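# Push the grey crate into the tunnel washer

## Task

Put the grey crate into the tunnel washer, then release it so neither gripper is holding it.

## Robot and tools

Robot: two arms, left_arm and right_arm, each with six revolute joints and a parallel-jaw gripper. Small disturbances may occasionally pull on a held part or shove a loose object. Rigid objects must not be knocked over or pushed out of the work area.

Scene frame (used by the state line): origin on the table surface midway between the arms, +x out over the table, +z up, left_arm on the +y side. The arm names are not image sides. The printed hand position is approximate and drifts more at long reach.

Tool execute_actions, argument actions (a list holding zero or one item), optional pictures (boolean, whether camera images come back; they do by default).
- Empty list: no command, just the current state.
- Motion item: {"rows": [...], "steps": n}, n from 1 to 15 control steps of 1/30 s (default 15). rows holds 1 to 15 rows; each row is used for one step and the final row repeats for any remaining steps.
- Wait item: {"steps": n} without rows, n up to 300; returns after that many steps counted from the previous result, with thinking time included.
- A refused call sends nothing to the robot.

Each row is one flat list of 14 numbers covering both arms, even if only one moves: left_arm waist, shoulder, elbow, wrist pitch, wrist yaw, wrist roll, gripper opening, then the same seven for right_arm. The six joint values are absolute target angles in radians (joint space, same units as Joint positions), not offsets. Stated ranges per arm: waist -2.618 to 3.054, shoulder 0.000 to 3.142, elbow 0.000 to 3.142, wrist pitch -1.571 to 1.571, wrist yaw -1.571 to 1.571, wrist roll -2.094 to 2.094. True ends may differ by up to 0.036 rad either way. A target more than 0.036 rad beyond a stated end, and further out than the joint's current angle, gets the whole call refused. A target beyond the real end is clipped there, and the result then prints "joint sent to its limit" (possibly about an earlier, still running action); absence of that line does not prove there is more room.

Gripper opening is an absolute value from -1 (closed) to +1 (fully open, pad gap 0.094 m). Away from the extremes, fingers go to where grip_measured would read the commanded value. To hold something, command below grip_measured: about 0.03 under for a firm grip, less for a lighter one. Pad force tops out around 50-62 N (lower on some grippers, and lower for parts under about 2 mm thick); first contact can spike higher. Each gripper's reading may be off by about 1 mm, fixed for the scene.

Motion limits: each step the joint target is held within a fixed lead of the measured angle (waist 0.202, shoulder 0.258, elbow 0.238, wrist pitch 0.573, wrist yaw and roll 0.522 rad), and if the targets would move the gripper more than 70 mm from where it is, all of that arm's joint targets are scaled toward the current angles. Distant targets therefore need several calls. Between calls the arms keep heading to the last row sent, until everything has nearly stopped (slow or blocked counts) or a step is HELD; after that only a new action moves them on, though fingers already closing or opening continue.

Gripper geometry: fingers point along the gripper's +z axis and close along its y axis; end_effector_position is between the pads, roughly 1 cm behind the tips.

Result lines: the state line gives per arm end_effector_position (m) and end_effector_quat_wxyz in the scene frame. Joint positions and Joint velocities list each arm's six joints (rad, rad/s) plus pad gap (m, m/s). grip_measured is the opening on the command scale. "joint command not followed" means the clearance check altered or blocked some joint targets; the rest of the row still ran. HELD marks steps on which the row (or part) was not sent. MOTOR HOT appears from 75 °C while carrying load; at 90 °C that arm halts for 10 s (that threshold is then skipped on that arm for 5 minutes before applying again), and at 100 °C the arm and gripper go limp and it drops until cooled; these are reported as OVER-TEMPERATURE FAULT. Heat builds even while you think, so avoid holding loads needlessly.

Tool zoom_image: camera (one of cam_head_left, cam_head_right, cam_high, cam_low, cam_left_wrist, cam_right_wrist) and region [x0, y0, x1, y1] in that camera's image pixels, origin top-left, at most 504 by 504. Returns a sharper crop of that camera's latest image. Images: head, high and low cameras are 504x504; wrist cameras 616x616 fisheye. Calibration (intrinsics, distortion, world-to-camera transforms) is given per camera and may be slightly off; wrist camera poses follow the reported joint angles.

Tool finished_scene: argument scene, the number of the current scene. Sending a reply with no tool call ends everything.

Avoid: arms colliding or pressing on each other (can end the scene), dropping or slipping the crate, slamming, hard impacts and very forceful pushes. The simulation runs on while you compose replies, so keep them short and movements smooth.

Each tool is called after "Request:" as a command line: name --argument value for each argument, lists and objects as JSON in quotes; but a table of rows of numbers goes row by row, as --pt "numbers of a row", without its own name.

## Session

I'll start by looking at the scene.

Request:
execute_actions --actions '[]'

Scene clock: 0.00 s of 4200.00 s.
left_arm: end_effector_position=(+0.2635, +0.3411, +0.1852) grip_measured=+1.000 end_effector_quat_wxyz=(+0.240, +0.628, +0.707, +0.220) | right_arm: end_effector_position=(+0.4690, -0.5510, +0.2827) grip_measured=+1.000 end_effector_quat_wxyz=(+0.320, +0.138, +0.648, -0.677)
Joint positions: left_arm=[-0.145  0.77   0.847 -0.988 -0.07   1.376  0.094] | right_arm=[-0.181  2.145  1.488  0.992  1.191 -1.232  0.094]
Joint velocities: left_arm=[-0.012 -0.002  0.012 -0.022 -0.081 -0.007  0.   ] | right_arm=[ 0.002 -0.007 -0.012 -0.037  0.007 -0.022  0.   ]
Motor temperatures (°C, as the motors report them): left_arm=[27 26 24 26 26 25] | right_arm=[26 25 24 24 26 27]

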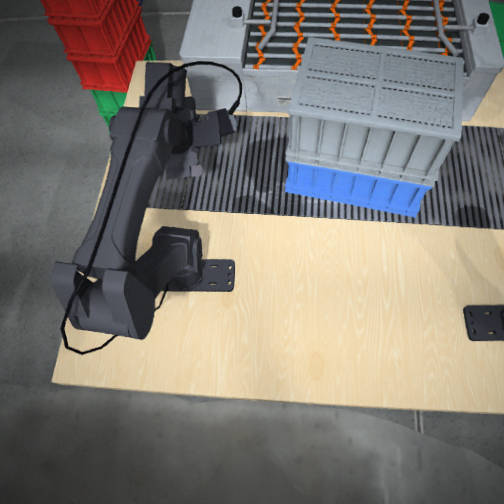

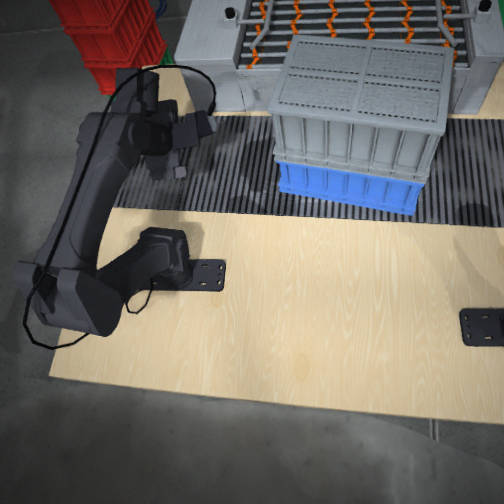

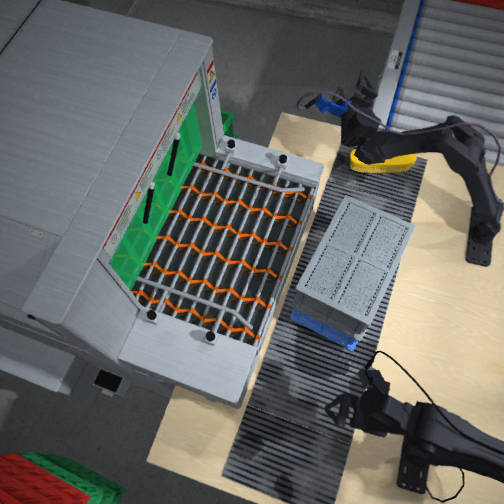

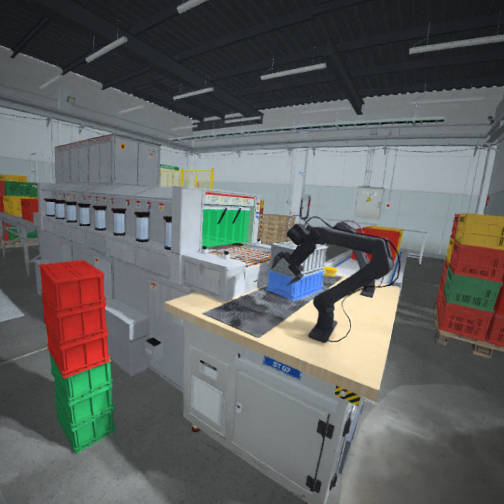

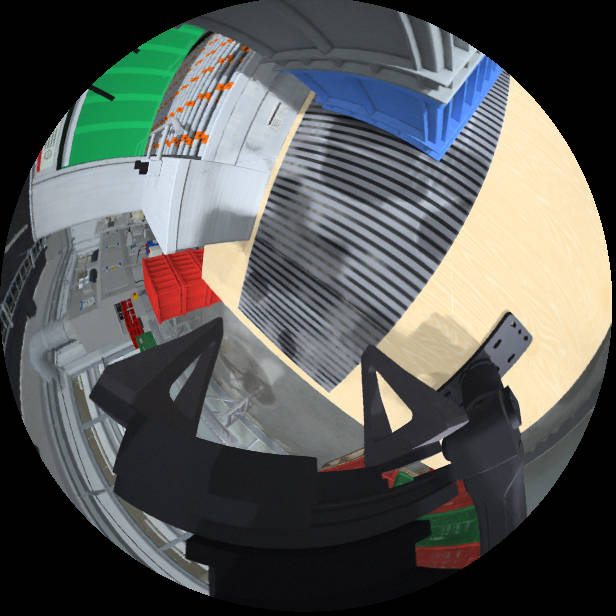

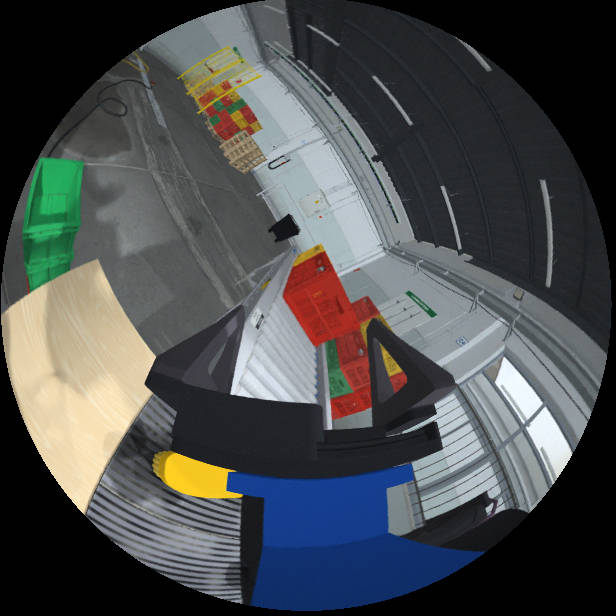

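Request:
zoom_image --camera "cam_high" --region '[100, 60, 460, 420]'

Request:
zoom_image --camera "cam_head_left" --region '[230, 0, 504, 250]'

Request:
zoom_image --camera "cam_low" --region '[160, 170, 420, 360]'

Region (100, 60, 460, 420) of cam_high's 504x504 image, scaled by 1.400, with more detail than that image has.

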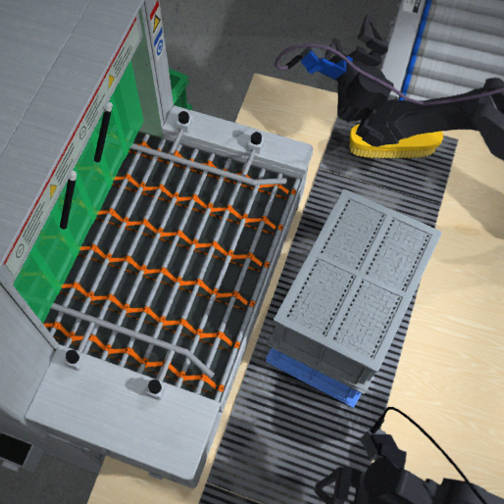

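Region (230, 0, 504, 250) of cam_head_left's 504x504 image, scaled by 1.839, with more detail than that image has; it fills the top 460 rows of this view, and the rest is white.

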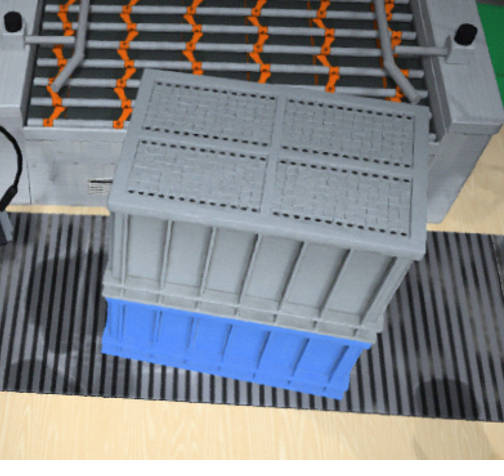

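Region (160, 170, 420, 360) of cam_low's 504x504 image, scaled by 1.938, with more detail than that image has; it fills the top 368 rows of this view, and the rest is white.

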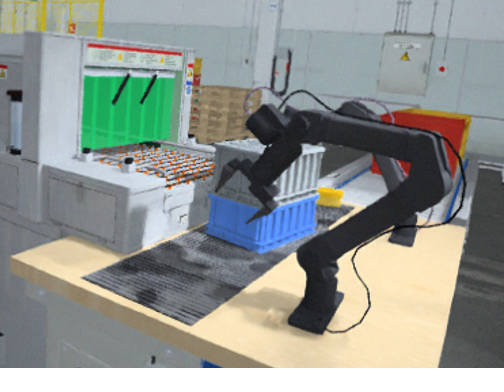

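Request:
zoom_image --camera "cam_low" --region '[195, 185, 275, 265]'

Request:
zoom_image --camera "cam_high" --region '[95, 55, 245, 275]'

Request:
zoom_image --camera "cam_left_wrist" --region '[180, 0, 540, 200]'

Region (195, 185, 275, 265) of cam_low's 504x504 image, scaled by 6.300, with more detail than that image has.

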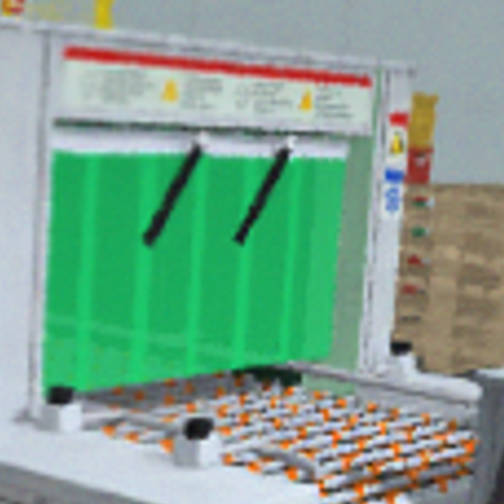

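Region (95, 55, 245, 275) of cam_high's 504x504 image, scaled by 2.291, with more detail than that image has; it fills the left 344 columns of this view, and the rest is white.

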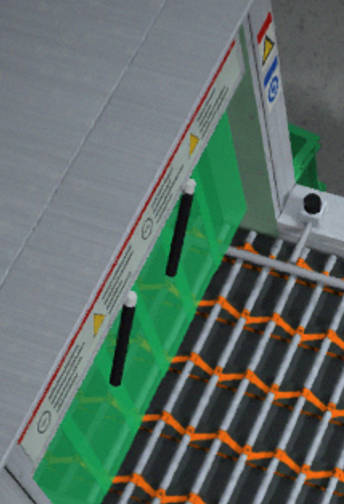

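Region (180, 0, 540, 200) of cam_left_wrist's 616x616 image, scaled by 1.400, with more detail than that image has.

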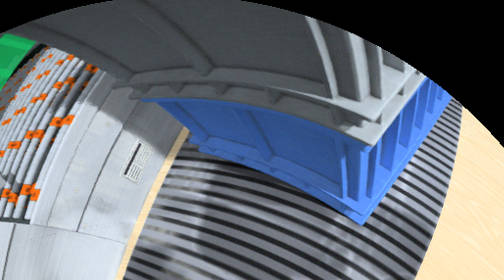

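Request:
zoom_image --camera "cam_high" --region '[270, 180, 440, 360]'

Request:
zoom_image --camera "cam_head_left" --region '[275, 25, 475, 225]'

Request:
zoom_image --camera "cam_low" --region '[250, 230, 350, 310]'

Region (270, 180, 440, 360) of cam_high's 504x504 image, scaled by 2.800, with more detail than that image has.

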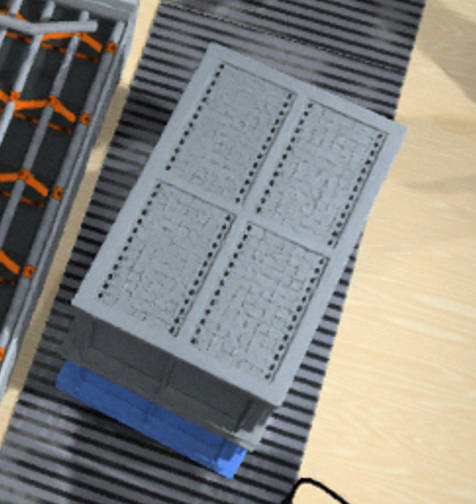

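Region (275, 25, 475, 225) of cam_head_left's 504x504 image, scaled by 2.520, with more detail than that image has.

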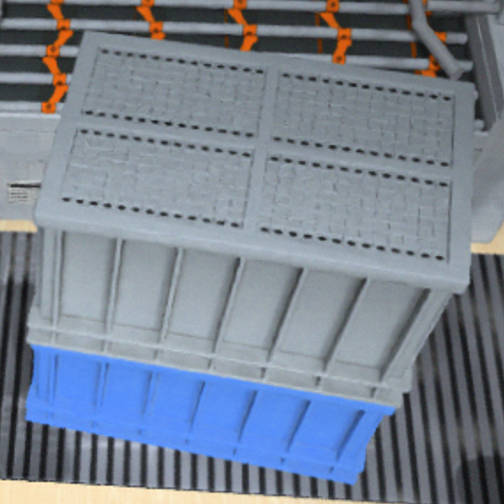

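Region (250, 230, 350, 310) of cam_low's 504x504 image, scaled by 5.040, with more detail than that image has; it fills the top 403 rows of this view, and the rest is white.

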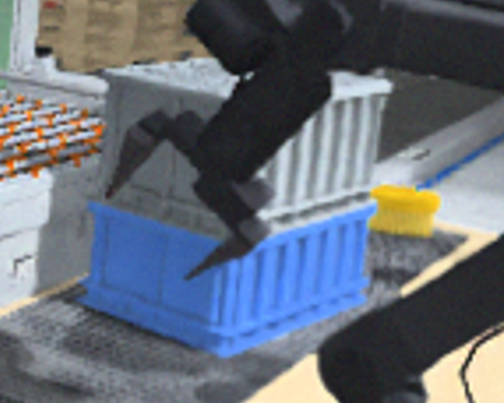

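Request:
zoom_image --camera "cam_high" --region '[300, 350, 460, 504]'

Request:
zoom_image --camera "cam_high" --region '[290, 60, 504, 280]'

Request:
zoom_image --camera "cam_head_left" --region '[40, 40, 300, 340]'

Region (300, 350, 460, 504) of cam_high's 504x504 image, scaled by 3.150, with more detail than that image has; it fills the top 485 rows of this view, and the rest is white.

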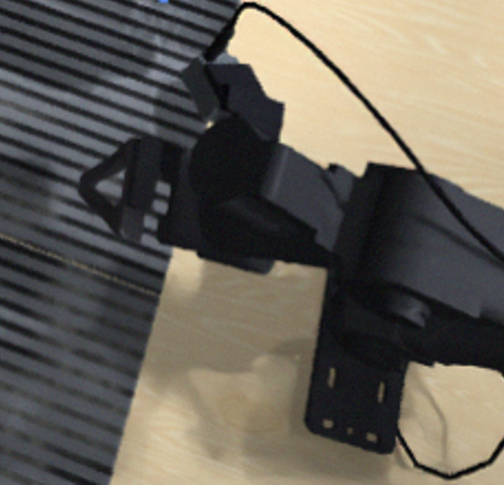

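Region (290, 60, 504, 280) of cam_high's 504x504 image, scaled by 2.291, with more detail than that image has; it fills the left 490 columns of this view, and the rest is white.

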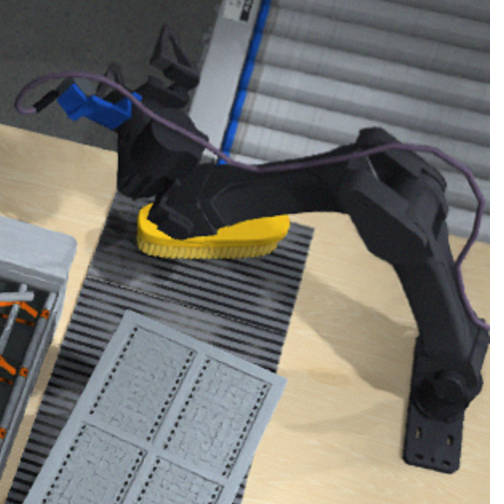

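Region (40, 40, 300, 340) of cam_head_left's 504x504 image, scaled by 1.680, with more detail than that image has; it fills the left 437 columns of this view, and the rest is white.

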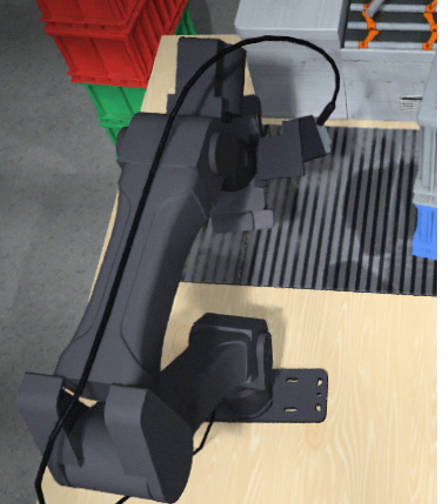

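Request:
execute_actions --actions '[]'

Request:
zoom_image --camera "cam_high" --region '[100, 120, 340, 420]'

Scene clock: 60.00 s of 4200.00 s.
left_arm: end_effector_position=(+0.2635, +0.3411, +0.1852) grip_measured=+1.000 end_effector_quat_wxyz=(+0.240, +0.628, +0.707, +0.220) | right_arm: end_effector_position=(+0.4690, -0.5510, +0.2827) grip_measured=+1.000 end_effector_quat_wxyz=(+0.320, +0.138, +0.648, -0.677)
Joint positions: left_arm=[-0.145  0.77   0.847 -0.988 -0.07   1.376  0.094] | right_arm=[-0.181  2.145  1.488  0.992  1.191 -1.232  0.094]
Joint velocities: left_arm=[-0.012 -0.002 -0.017 -0.037 -0.037 -0.125  0.   ] | right_arm=[-0.007 -0.007 -0.007  0.051 -0.022 -0.007  0.   ]
Motor temperatures (°C, as the motors report them): left_arm=[27 26 27 30 26 25] | right_arm=[26 38 28 29 27 27]
Steps of this call (steps 1 to 1800: nothing new was sent). Readings (joint positions):
1: left_arm=[-0.145 0.770 0.847 -0.988 -0.070 1.376] | right_arm=[-0.181 2.145 1.488 0.992 1.191 -1.232]
2: left_arm=[-0.145 0.770 0.847 -0.988 -0.070 1.376] | right_arm=[-0.181 2.145 1.488 0.992 1.191 -1.232]
4: left_arm=[-0.145 0.770 0.847 -0.988 -0.070 1.376] | right_arm=[-0.181 2.145 1.488 0.992 1.191 -1.232]
8: left_arm=[-0.145 0.770 0.847 -0.988 -0.070 1.376] | right_arm=[-0.181 2.145 1.488 0.992 1.191 -1.232]
1800: the state above

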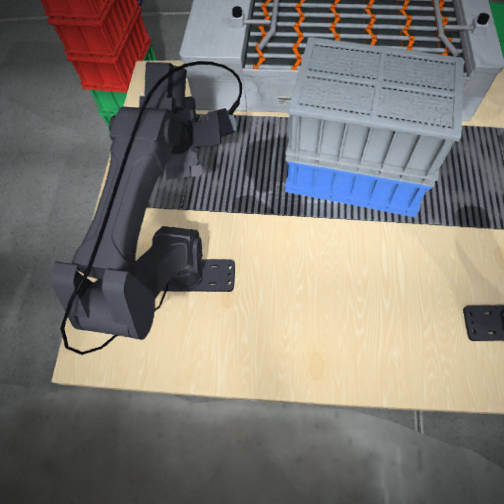

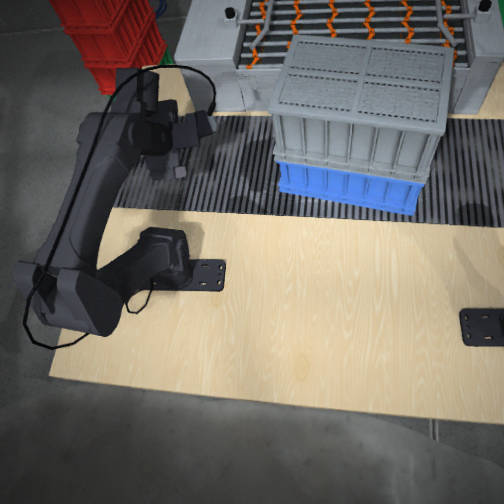

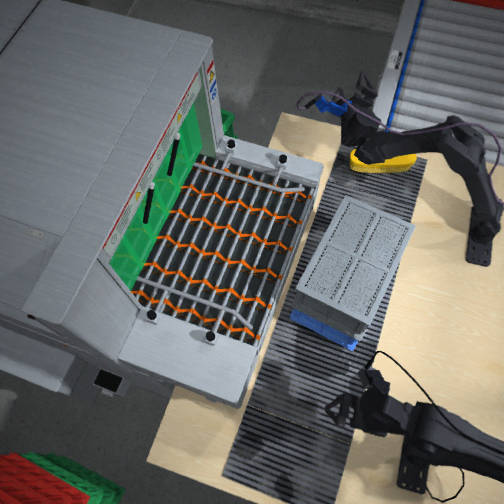

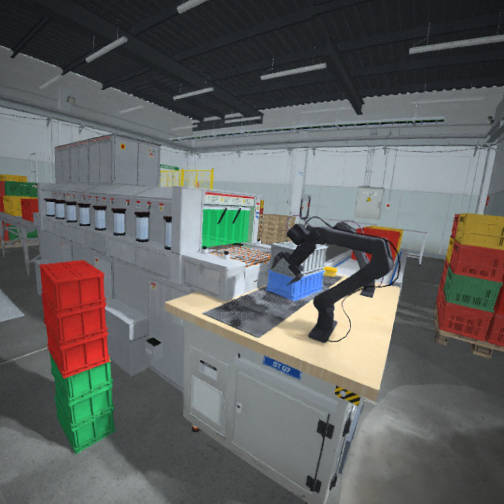

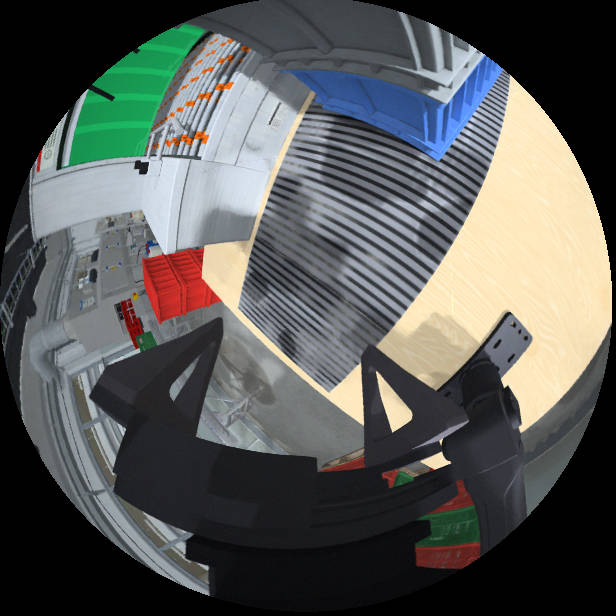

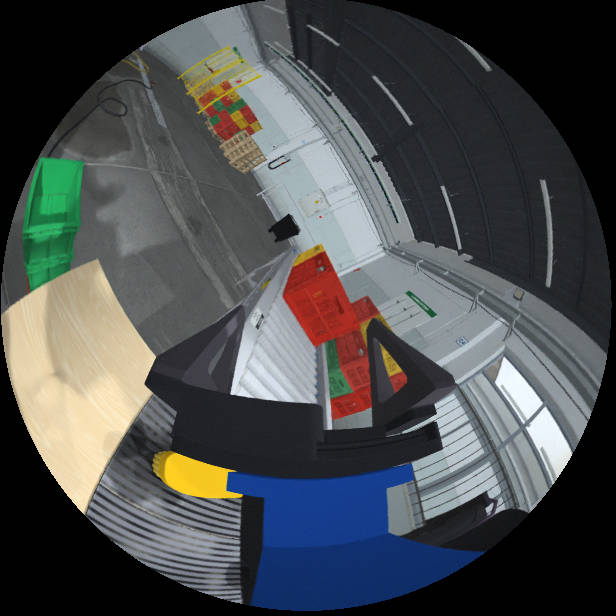

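Region (100, 120, 340, 420) of cam_high's 504x504 image, scaled by 1.680, with more detail than that image has; it fills the left 403 columns of this view, and the rest is white.

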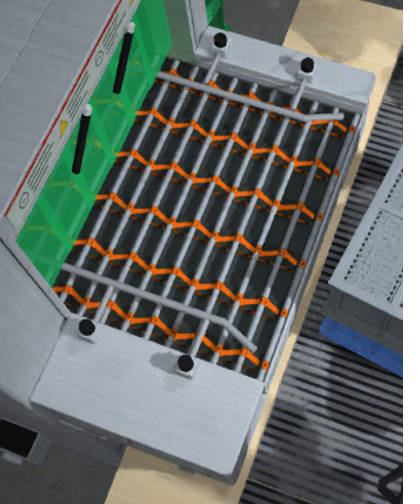

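Request:
execute_actions --actions '[{"rows": [[-0.14,0.775,0.84,-0.95,-0.05,1.30,1,-0.183,2.12,1.467,0.98,1.16,-1.19,1],[-0.135,0.78,0.83,-0.90,-0.02,1.20,1,-0.186,2.09,1.44,0.965,1.12,-1.13,1],[-0.13,0.787,0.82,-0.85,0.01,1.10,1,-0.189,2.055,1.41,0.95,1.08,-1.07,1],[-0.125,0.795,0.81,-0.80,0.04,1.0,1,-0.192,2.02,1.38,0.935,1.04,-1.01,1],[-0.12,0.80,0.80,-0.75,0.07,0.9,1,-0.195,1.985,1.35,0.92,1.0,-0.95,1],[-0.115,0.808,0.79,-0.70,0.10,0.8,1,-0.198,1.95,1.32,0.905,0.96,-0.89,1],[-0.11,0.815,0.78,-0.65,0.13,0.7,1,-0.201,1.915,1.29,0.89,0.92,-0.83,1],[-0.105,0.822,0.77,-0.60,0.16,0.6,1,-0.204,1.88,1.26,0.875,0.88,-0.77,1],[-0.10,0.83,0.76,-0.55,0.19,0.5,1,-0.207,1.845,1.23,0.86,0.84,-0.71,1],[-0.095,0.837,0.75,-0.50,0.22,0.4,1,-0.21,1.81,1.20,0.845,0.80,-0.65,1],[-0.09,0.845,0.74,-0.45,0.25,0.3,1,-0.213,1.775,1.17,0.83,0.76,-0.59,1],[-0.085,0.852,0.73,-0.40,0.28,0.2,1,-0.216,1.74,1.14,0.815,0.72,-0.53,1],[-0.08,0.86,0.72,-0.35,0.31,0.1,1,-0.219,1.705,1.11,0.80,0.68,-0.47,1],[-0.075,0.867,0.71,-0.30,0.34,0.0,1,-0.222,1.67,1.08,0.785,0.64,-0.41,1],[0.004,0.975,0.53,0.445,0.9,0.0,1,-0.28,1.033,0.555,0.478,0.0,0.0,1]], "steps": 15}]' --pictures false

Scene clock: 120.50 s of 4200.00 s.
left_arm: end_effector_position=(+0.3419, +0.2903, +0.2080) grip_measured=+1.000 end_effector_quat_wxyz=(+0.489, +0.224, +0.841, -0.059) | right_arm: end_effector_position=(+0.4310, -0.5158, +0.3410) grip_measured=+1.000 end_effector_quat_wxyz=(+0.604, +0.150, +0.629, -0.467)
Joint positions: left_arm=[-0.07   0.862  0.696 -0.404  0.302  0.328  0.094] | right_arm=[-0.221  1.676  1.092  0.803  0.711 -0.569  0.094]
Joint velocities: left_arm=[ 0.818  0.452 -1.409  4.198  3.172 -2.161  0.   ] | right_arm=[-0.354 -2.259 -2.049 -2.088 -3.245  2.777  0.   ]
Motor temperatures (°C, as the motors report them): left_arm=[27 26 28 31 26 25] | right_arm=[26 41 29 30 27 27]
Steps of this call (steps 1 to 1800: nothing new was sent; steps 1801 to 1815: all 15 steps of this action). Readings (joint positions):
1801: left_arm=[-0.145 0.770 0.847 -0.986 -0.069 1.366] | right_arm=[-0.181 2.145 1.486 0.991 1.188 -1.228]
1802: left_arm=[-0.145 0.770 0.846 -0.976 -0.063 1.339] | right_arm=[-0.181 2.139 1.478 0.987 1.177 -1.214]
1804: left_arm=[-0.141 0.772 0.836 -0.931 -0.036 1.245] | right_arm=[-0.181 2.105 1.430 0.968 1.138 -1.160]
1808: left_arm=[-0.122 0.797 0.799 -0.784 0.049 0.955] | right_arm=[-0.187 1.977 1.307 0.915 1.024 -0.989]
1815: the state above

Request:
execute_actions --actions '[{"steps": 20}]'

Scene clock: 121.40 s of 4200.00 s.
left_arm: end_effector_position=(+0.3497, +0.2245, +0.2717) grip_measured=+1.000 end_effector_quat_wxyz=(+0.630, +0.288, +0.657, -0.297) | right_arm: end_effector_position=(+0.3397, -0.4072, +0.2934) grip_measured=+1.000 end_effector_quat_wxyz=(+0.710, +0.080, +0.694, -0.089)
Joint positions: left_arm=[-0.004  0.994  0.516  0.432  0.892  0.01   0.094] | right_arm=[-0.281  1.03   0.561  0.492  0.011 -0.01   0.094]
Joint velocities: left_arm=[-0.002  0.017 -0.022 -0.095 -0.007 -0.022  0.   ] | right_arm=[-0.007 -0.007 -0.012 -0.037 -0.11   0.051  0.   ]
Motor temperatures (°C, as the motors report them): left_arm=[27 26 28 32 26 25] | right_arm=[26 40 29 30 27 27]
Steps of this call (steps 1 to 27: the robot went on to your last target). Readings (joint positions):
1: left_arm=[-0.041 0.887 0.648 -0.274 0.403 0.264] | right_arm=[-0.236 1.590 1.012 0.739 0.606 -0.470]
2: left_arm=[-0.020 0.921 0.602 -0.163 0.495 0.212] | right_arm=[-0.253 1.498 0.926 0.689 0.507 -0.381]
4: left_arm=[-0.005 0.980 0.537 0.021 0.633 0.137] | right_arm=[-0.278 1.316 0.764 0.624 0.345 -0.255]
8: left_arm=[-0.004 0.996 0.516 0.252 0.784 0.060] | right_arm=[-0.281 1.043 0.564 0.543 0.148 -0.110]
27: the state above
camera_calibration (this result's frames):
cam_left_wrist: T_world_to_cam=[[-0.735681, -0.62679, 0.256727, 0.324009], [-0.538532, 0.3114, -0.782952, 0.360372], [0.410801, -0.714259, -0.566637, 0.281236], [0, 0, 0, 1]] pos_world=[0.316906, 0.291741, 0.358331]
cam_right_wrist: T_world_to_cam=[[-0.230727, -0.962674, 0.141504, -0.353606], [-0.651973, 0.0450022, -0.756905, 0.47844], [0.722285, -0.266895, -0.638021, -0.0413973], [0, 0, 0, 1]] pos_world=[0.260244, -0.372987, 0.385758]

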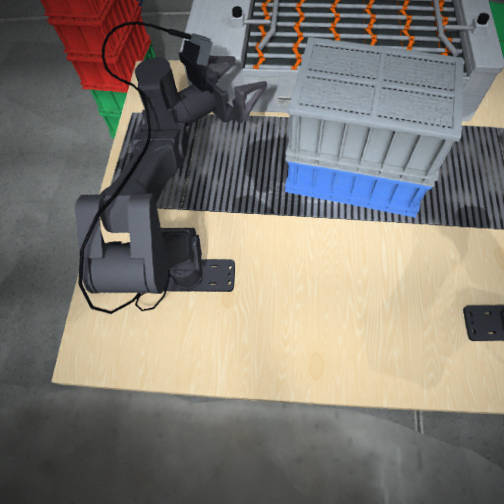

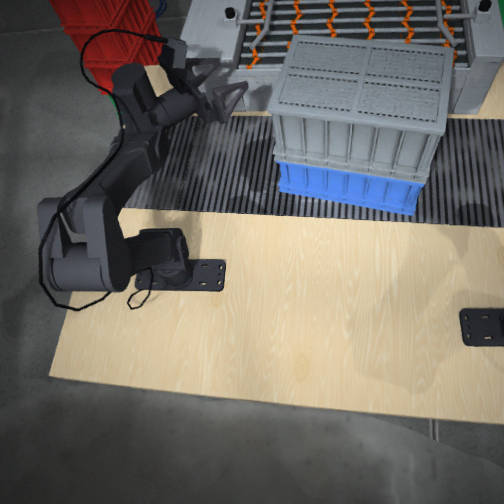

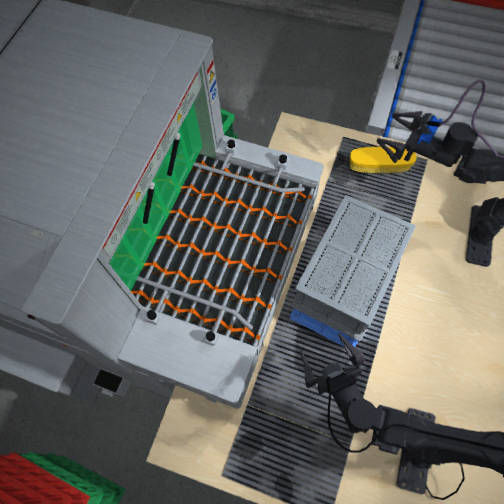

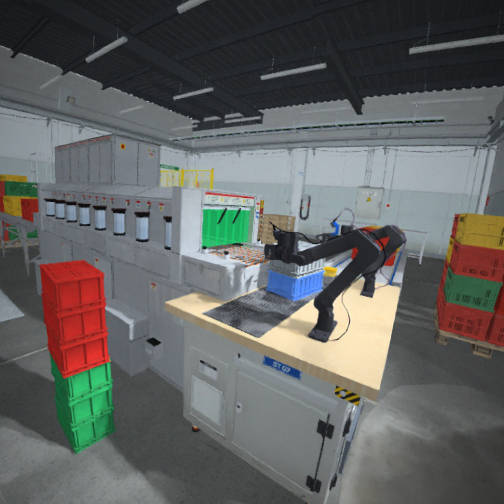

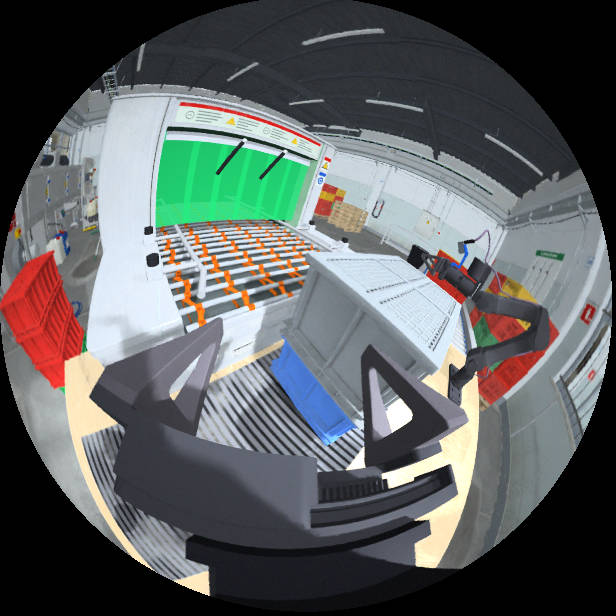

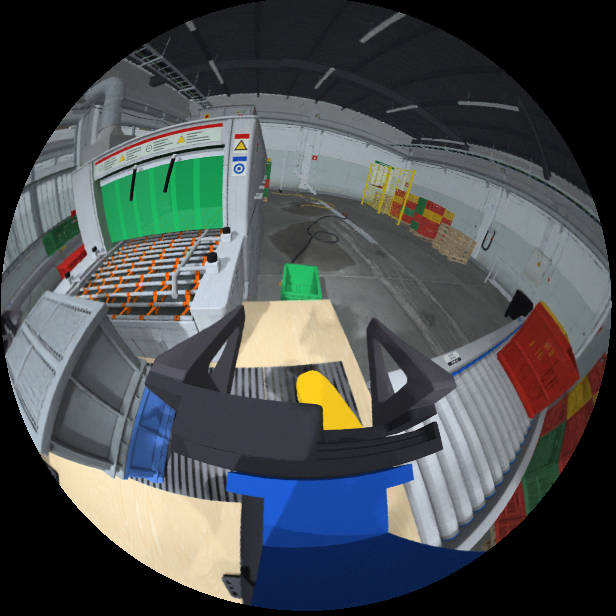

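Request:
zoom_image --camera "cam_left_wrist" --region '[250, 230, 490, 460]'

Request:
zoom_image --camera "cam_left_wrist" --region '[130, 90, 370, 330]'

Request:
zoom_image --camera "cam_right_wrist" --region '[0, 200, 260, 500]'

Region (250, 230, 490, 460) of cam_left_wrist's 616x616 image, scaled by 2.100, with more detail than that image has; it fills the top 483 rows of this view, and the rest is white.

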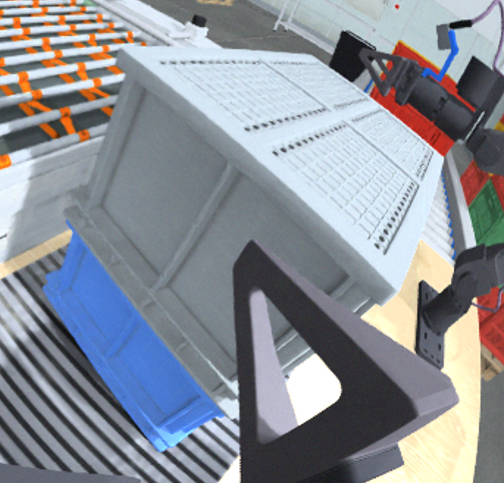

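Region (130, 90, 370, 330) of cam_left_wrist's 616x616 image, scaled by 2.100, with more detail than that image has.

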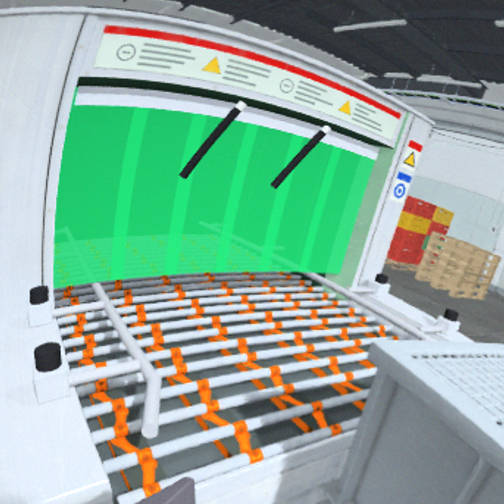

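Region (0, 200, 260, 500) of cam_right_wrist's 616x616 image, scaled by 1.680, with more detail than that image has; it fills the left 437 columns of this view, and the rest is white.

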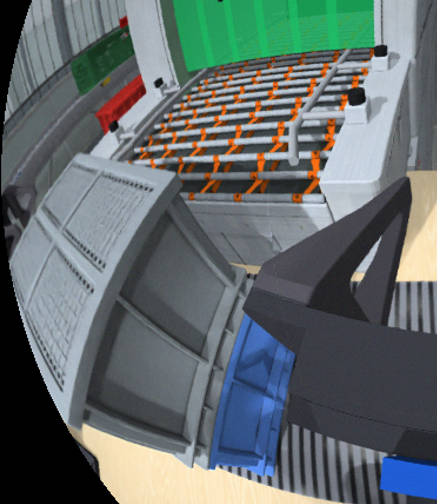

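Request:
zoom_image --camera "cam_high" --region '[270, 290, 400, 420]'

Request:
zoom_image --camera "cam_high" --region '[340, 90, 470, 220]'

Request:
zoom_image --camera "cam_head_left" --region '[170, 20, 320, 170]'

Region (270, 290, 400, 420) of cam_high's 504x504 image, scaled by 3.877, with more detail than that image has.

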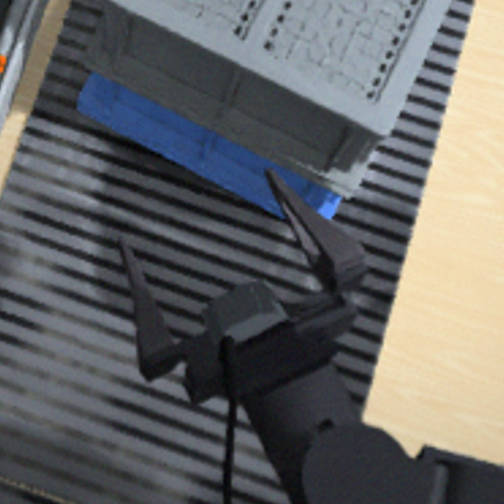

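Region (340, 90, 470, 220) of cam_high's 504x504 image, scaled by 3.877, with more detail than that image has.

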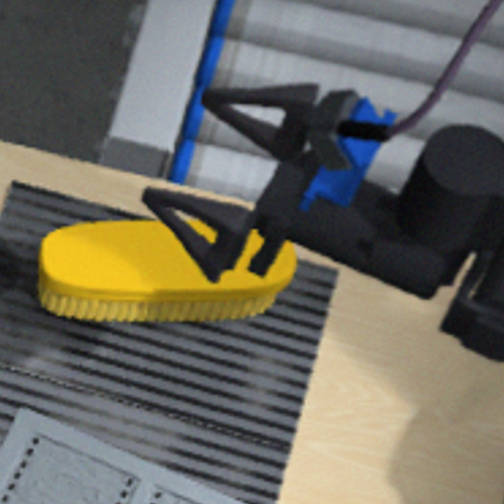

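Region (170, 20, 320, 170) of cam_head_left's 504x504 image, scaled by 3.360, with more detail than that image has.

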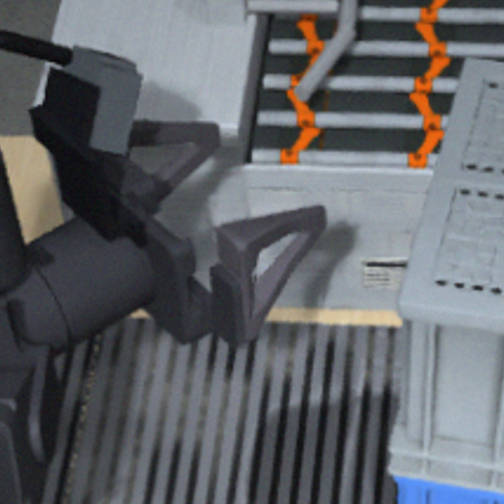

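Request:
execute_actions --actions '[{"rows": [[-0.005,0.996,0.517,0.434,0.893,-0.03,0.95,-0.279,1.028,0.560,0.491,0.0,0.03,0.95],[-0.009,1.002,0.519,0.439,0.896,-0.10,0.88,-0.274,1.021,0.556,0.488,-0.02,0.10,0.88],[-0.015,1.012,0.522,0.447,0.90,-0.21,0.8,-0.265,1.010,0.549,0.483,-0.05,0.21,0.8],[-0.023,1.025,0.527,0.458,0.907,-0.35,0.7,-0.254,0.997,0.541,0.476,-0.095,0.35,0.7],[-0.033,1.042,0.532,0.472,0.915,-0.51,0.6,-0.240,0.979,0.530,0.468,-0.15,0.51,0.6],[-0.046,1.062,0.539,0.49,0.924,-0.68,0.5,-0.222,0.957,0.516,0.457,-0.22,0.68,0.5],[-0.060,1.085,0.547,0.509,0.935,-0.85,0.4,-0.202,0.933,0.501,0.446,-0.30,0.85,0.4],[-0.075,1.110,0.555,0.53,0.947,-1.02,0.3,-0.181,0.907,0.485,0.433,-0.38,1.02,0.3],[-0.091,1.136,0.564,0.552,0.959,-1.17,0.2,-0.158,0.879,0.468,0.42,-0.47,1.17,0.2],[-0.106,1.161,0.573,0.574,0.971,-1.30,0.1,-0.137,0.852,0.452,0.408,-0.55,1.30,0.1],[-0.120,1.184,0.580,0.593,0.982,-1.40,0,-0.117,0.828,0.437,0.396,-0.63,1.40,0],[-0.133,1.204,0.587,0.61,0.991,-1.48,0,-0.099,0.806,0.424,0.386,-0.70,1.48,0],[-0.143,1.220,0.593,0.624,0.999,-1.53,0,-0.085,0.789,0.413,0.377,-0.755,1.53,0],[-0.150,1.232,0.597,0.634,1.005,-1.56,0,-0.075,0.776,0.405,0.371,-0.795,1.56,0],[-0.154,1.239,0.599,0.64,1.008,-1.571,0,-0.069,0.769,0.401,0.368,-0.817,1.571,0]], "steps": 15}]' --pictures false

Request:
execute_actions --actions '[{"steps": 20}]'

Scene clock: 181.90 s of 4200.00 s.
left_arm: end_effector_position=(+0.3569, +0.1742, +0.2496) grip_measured=+0.003 end_effector_quat_wxyz=(+0.280, -0.064, +0.722, -0.630) | right_arm: end_effector_position=(+0.2791, -0.2308, +0.2813) grip_measured=+0.002 end_effector_quat_wxyz=(+0.470, +0.204, +0.666, +0.542)
Joint positions: left_arm=[-0.136  1.22   0.564  0.568  0.97  -1.168  0.047] | right_arm=[-0.089  0.803  0.423  0.415 -0.595  1.173  0.047]
Joint velocities: left_arm=[-0.222  0.388  0.115  0.315  0.242 -2.703 -0.001] | right_arm=[ 0.335 -0.388 -0.247 -0.256 -1.56   2.718 -0.   ]
Motor temperatures (°C, as the motors report them): left_arm=[27 27 29 35 26 25] | right_arm=[26 30 29 35 27 27]
Steps of this call (steps 1 to 30: the robot went on to your last target; steps 31 to 1800: nothing new was sent; steps 1801 to 1815: all 15 steps of this action). Readings (joint positions):
1801: left_arm=[-0.004 0.994 0.516 0.433 0.893 0.004] | right_arm=[-0.281 1.030 0.561 0.492 0.009 -0.004]
1802: left_arm=[-0.004 0.994 0.516 0.433 0.893 -0.013] | right_arm=[-0.281 1.030 0.561 0.492 0.006 0.013]
1804: left_arm=[-0.006 0.997 0.516 0.437 0.894 -0.100] | right_arm=[-0.277 1.029 0.561 0.491 -0.015 0.101]
1808: left_arm=[-0.043 1.056 0.519 0.475 0.912 -0.468] | right_arm=[-0.227 0.971 0.522 0.477 -0.155 0.470]
1815: the state above

Scene clock: 182.57 s of 4200.00 s.
left_arm: end_effector_position=(+0.3536, +0.1682, +0.2555) grip_measured=+0.003 end_effector_quat_wxyz=(+0.151, -0.177, +0.694, -0.682) | right_arm: end_effector_position=(+0.2515, -0.1973, +0.2710) grip_measured=+0.001 end_effector_quat_wxyz=(+0.272, +0.270, +0.654, +0.653)
Joint positions: left_arm=[-0.146  1.237  0.568  0.623  1.    -1.563  0.047] | right_arm=[-0.075  0.787  0.41   0.377 -0.806  1.568  0.047]
Joint velocities: left_arm=[-0.007 -0.012  0.007 -0.007 -0.125 -0.037  0.001] | right_arm=[-0.002 -0.002 -0.007  0.022  0.037  0.022 -0.   ]
Motor temperatures (°C, as the motors report them): left_arm=[27 27 29 35 26 25] | right_arm=[26 30 29 35 27 27]
Steps of this call (steps 1 to 20: the robot went on to your last target). Readings (joint positions):
1: left_arm=[-0.142 1.230 0.567 0.578 0.976 -1.249] | right_arm=[-0.080 0.793 0.416 0.407 -0.641 1.253]
2: left_arm=[-0.146 1.236 0.568 0.585 0.981 -1.313] | right_arm=[-0.076 0.788 0.413 0.401 -0.678 1.318]
4: left_arm=[-0.146 1.237 0.568 0.596 0.988 -1.406] | right_arm=[-0.075 0.787 0.410 0.390 -0.727 1.410]
8: left_arm=[-0.146 1.237 0.568 0.614 0.996 -1.502] | right_arm=[-0.075 0.787 0.410 0.381 -0.776 1.507]
20: the state above
camera_calibration (this result's frames):
cam_left_wrist: T_world_to_cam=[[0.233664, 0.113782, 0.965637, -0.352661], [-0.966087, 0.139414, 0.217345, 0.291846], [-0.109894, -0.983675, 0.1425, 0.278507], [0, 0, 0, 1]] pos_world=[0.394959, 0.273399, 0.237424]
cam_right_wrist: T_world_to_cam=[[0.0991707, -0.09032, -0.990963, 0.227283], [-0.992765, 0.0587635, -0.104707, 0.306109], [0.0676896, 0.994178, -0.083839, 0.327291], [0, 0, 0, 1]] pos_world=[0.2592, -0.322845, 0.28472]

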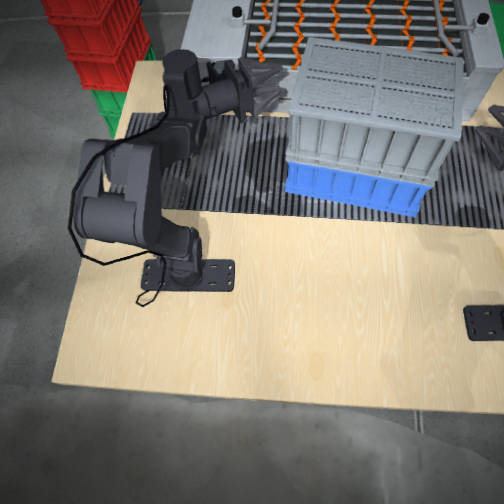

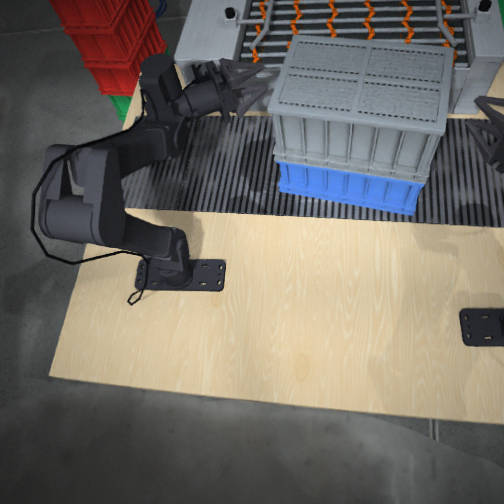

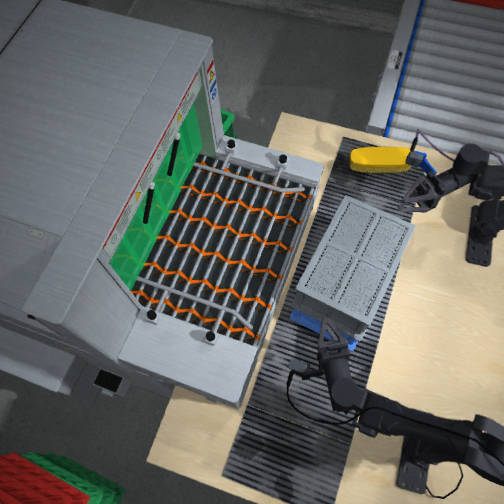

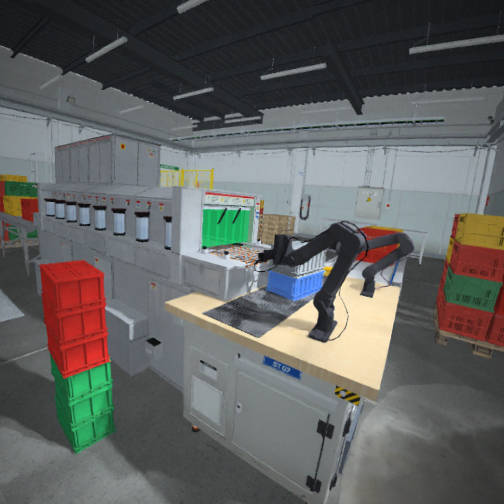

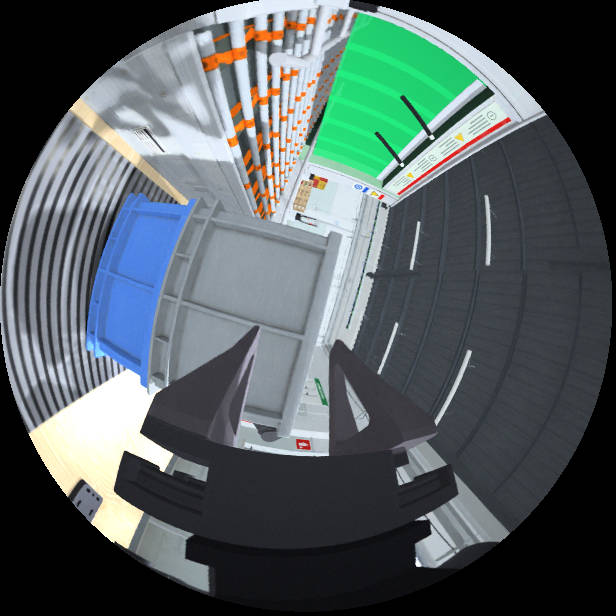

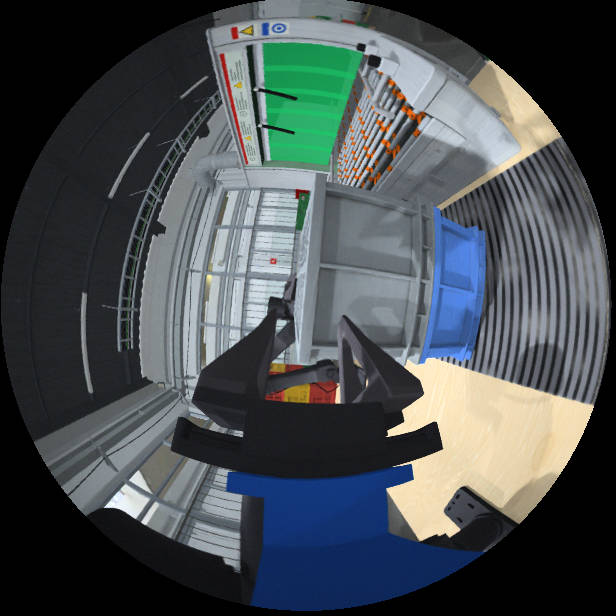

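Request:
zoom_image --camera "cam_right_wrist" --region '[200, 160, 460, 420]'

Request:
zoom_image --camera "cam_left_wrist" --region '[150, 190, 410, 450]'

Region (200, 160, 460, 420) of cam_right_wrist's 616x616 image, scaled by 1.938, with more detail than that image has.

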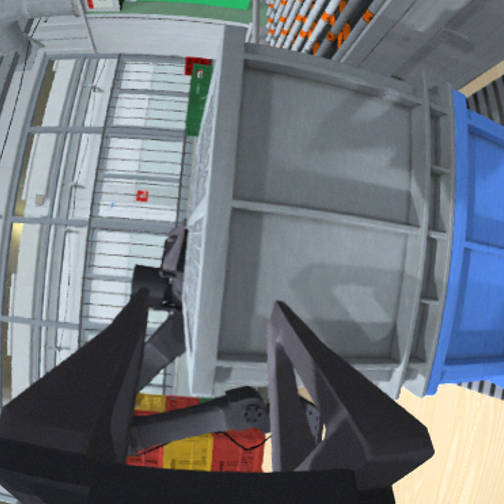

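Region (150, 190, 410, 450) of cam_left_wrist's 616x616 image, scaled by 1.938, with more detail than that image has.

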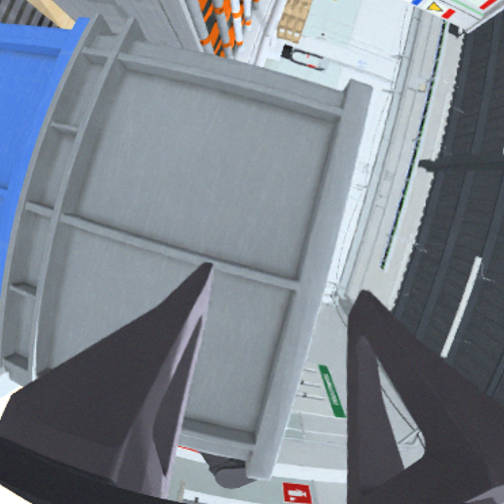

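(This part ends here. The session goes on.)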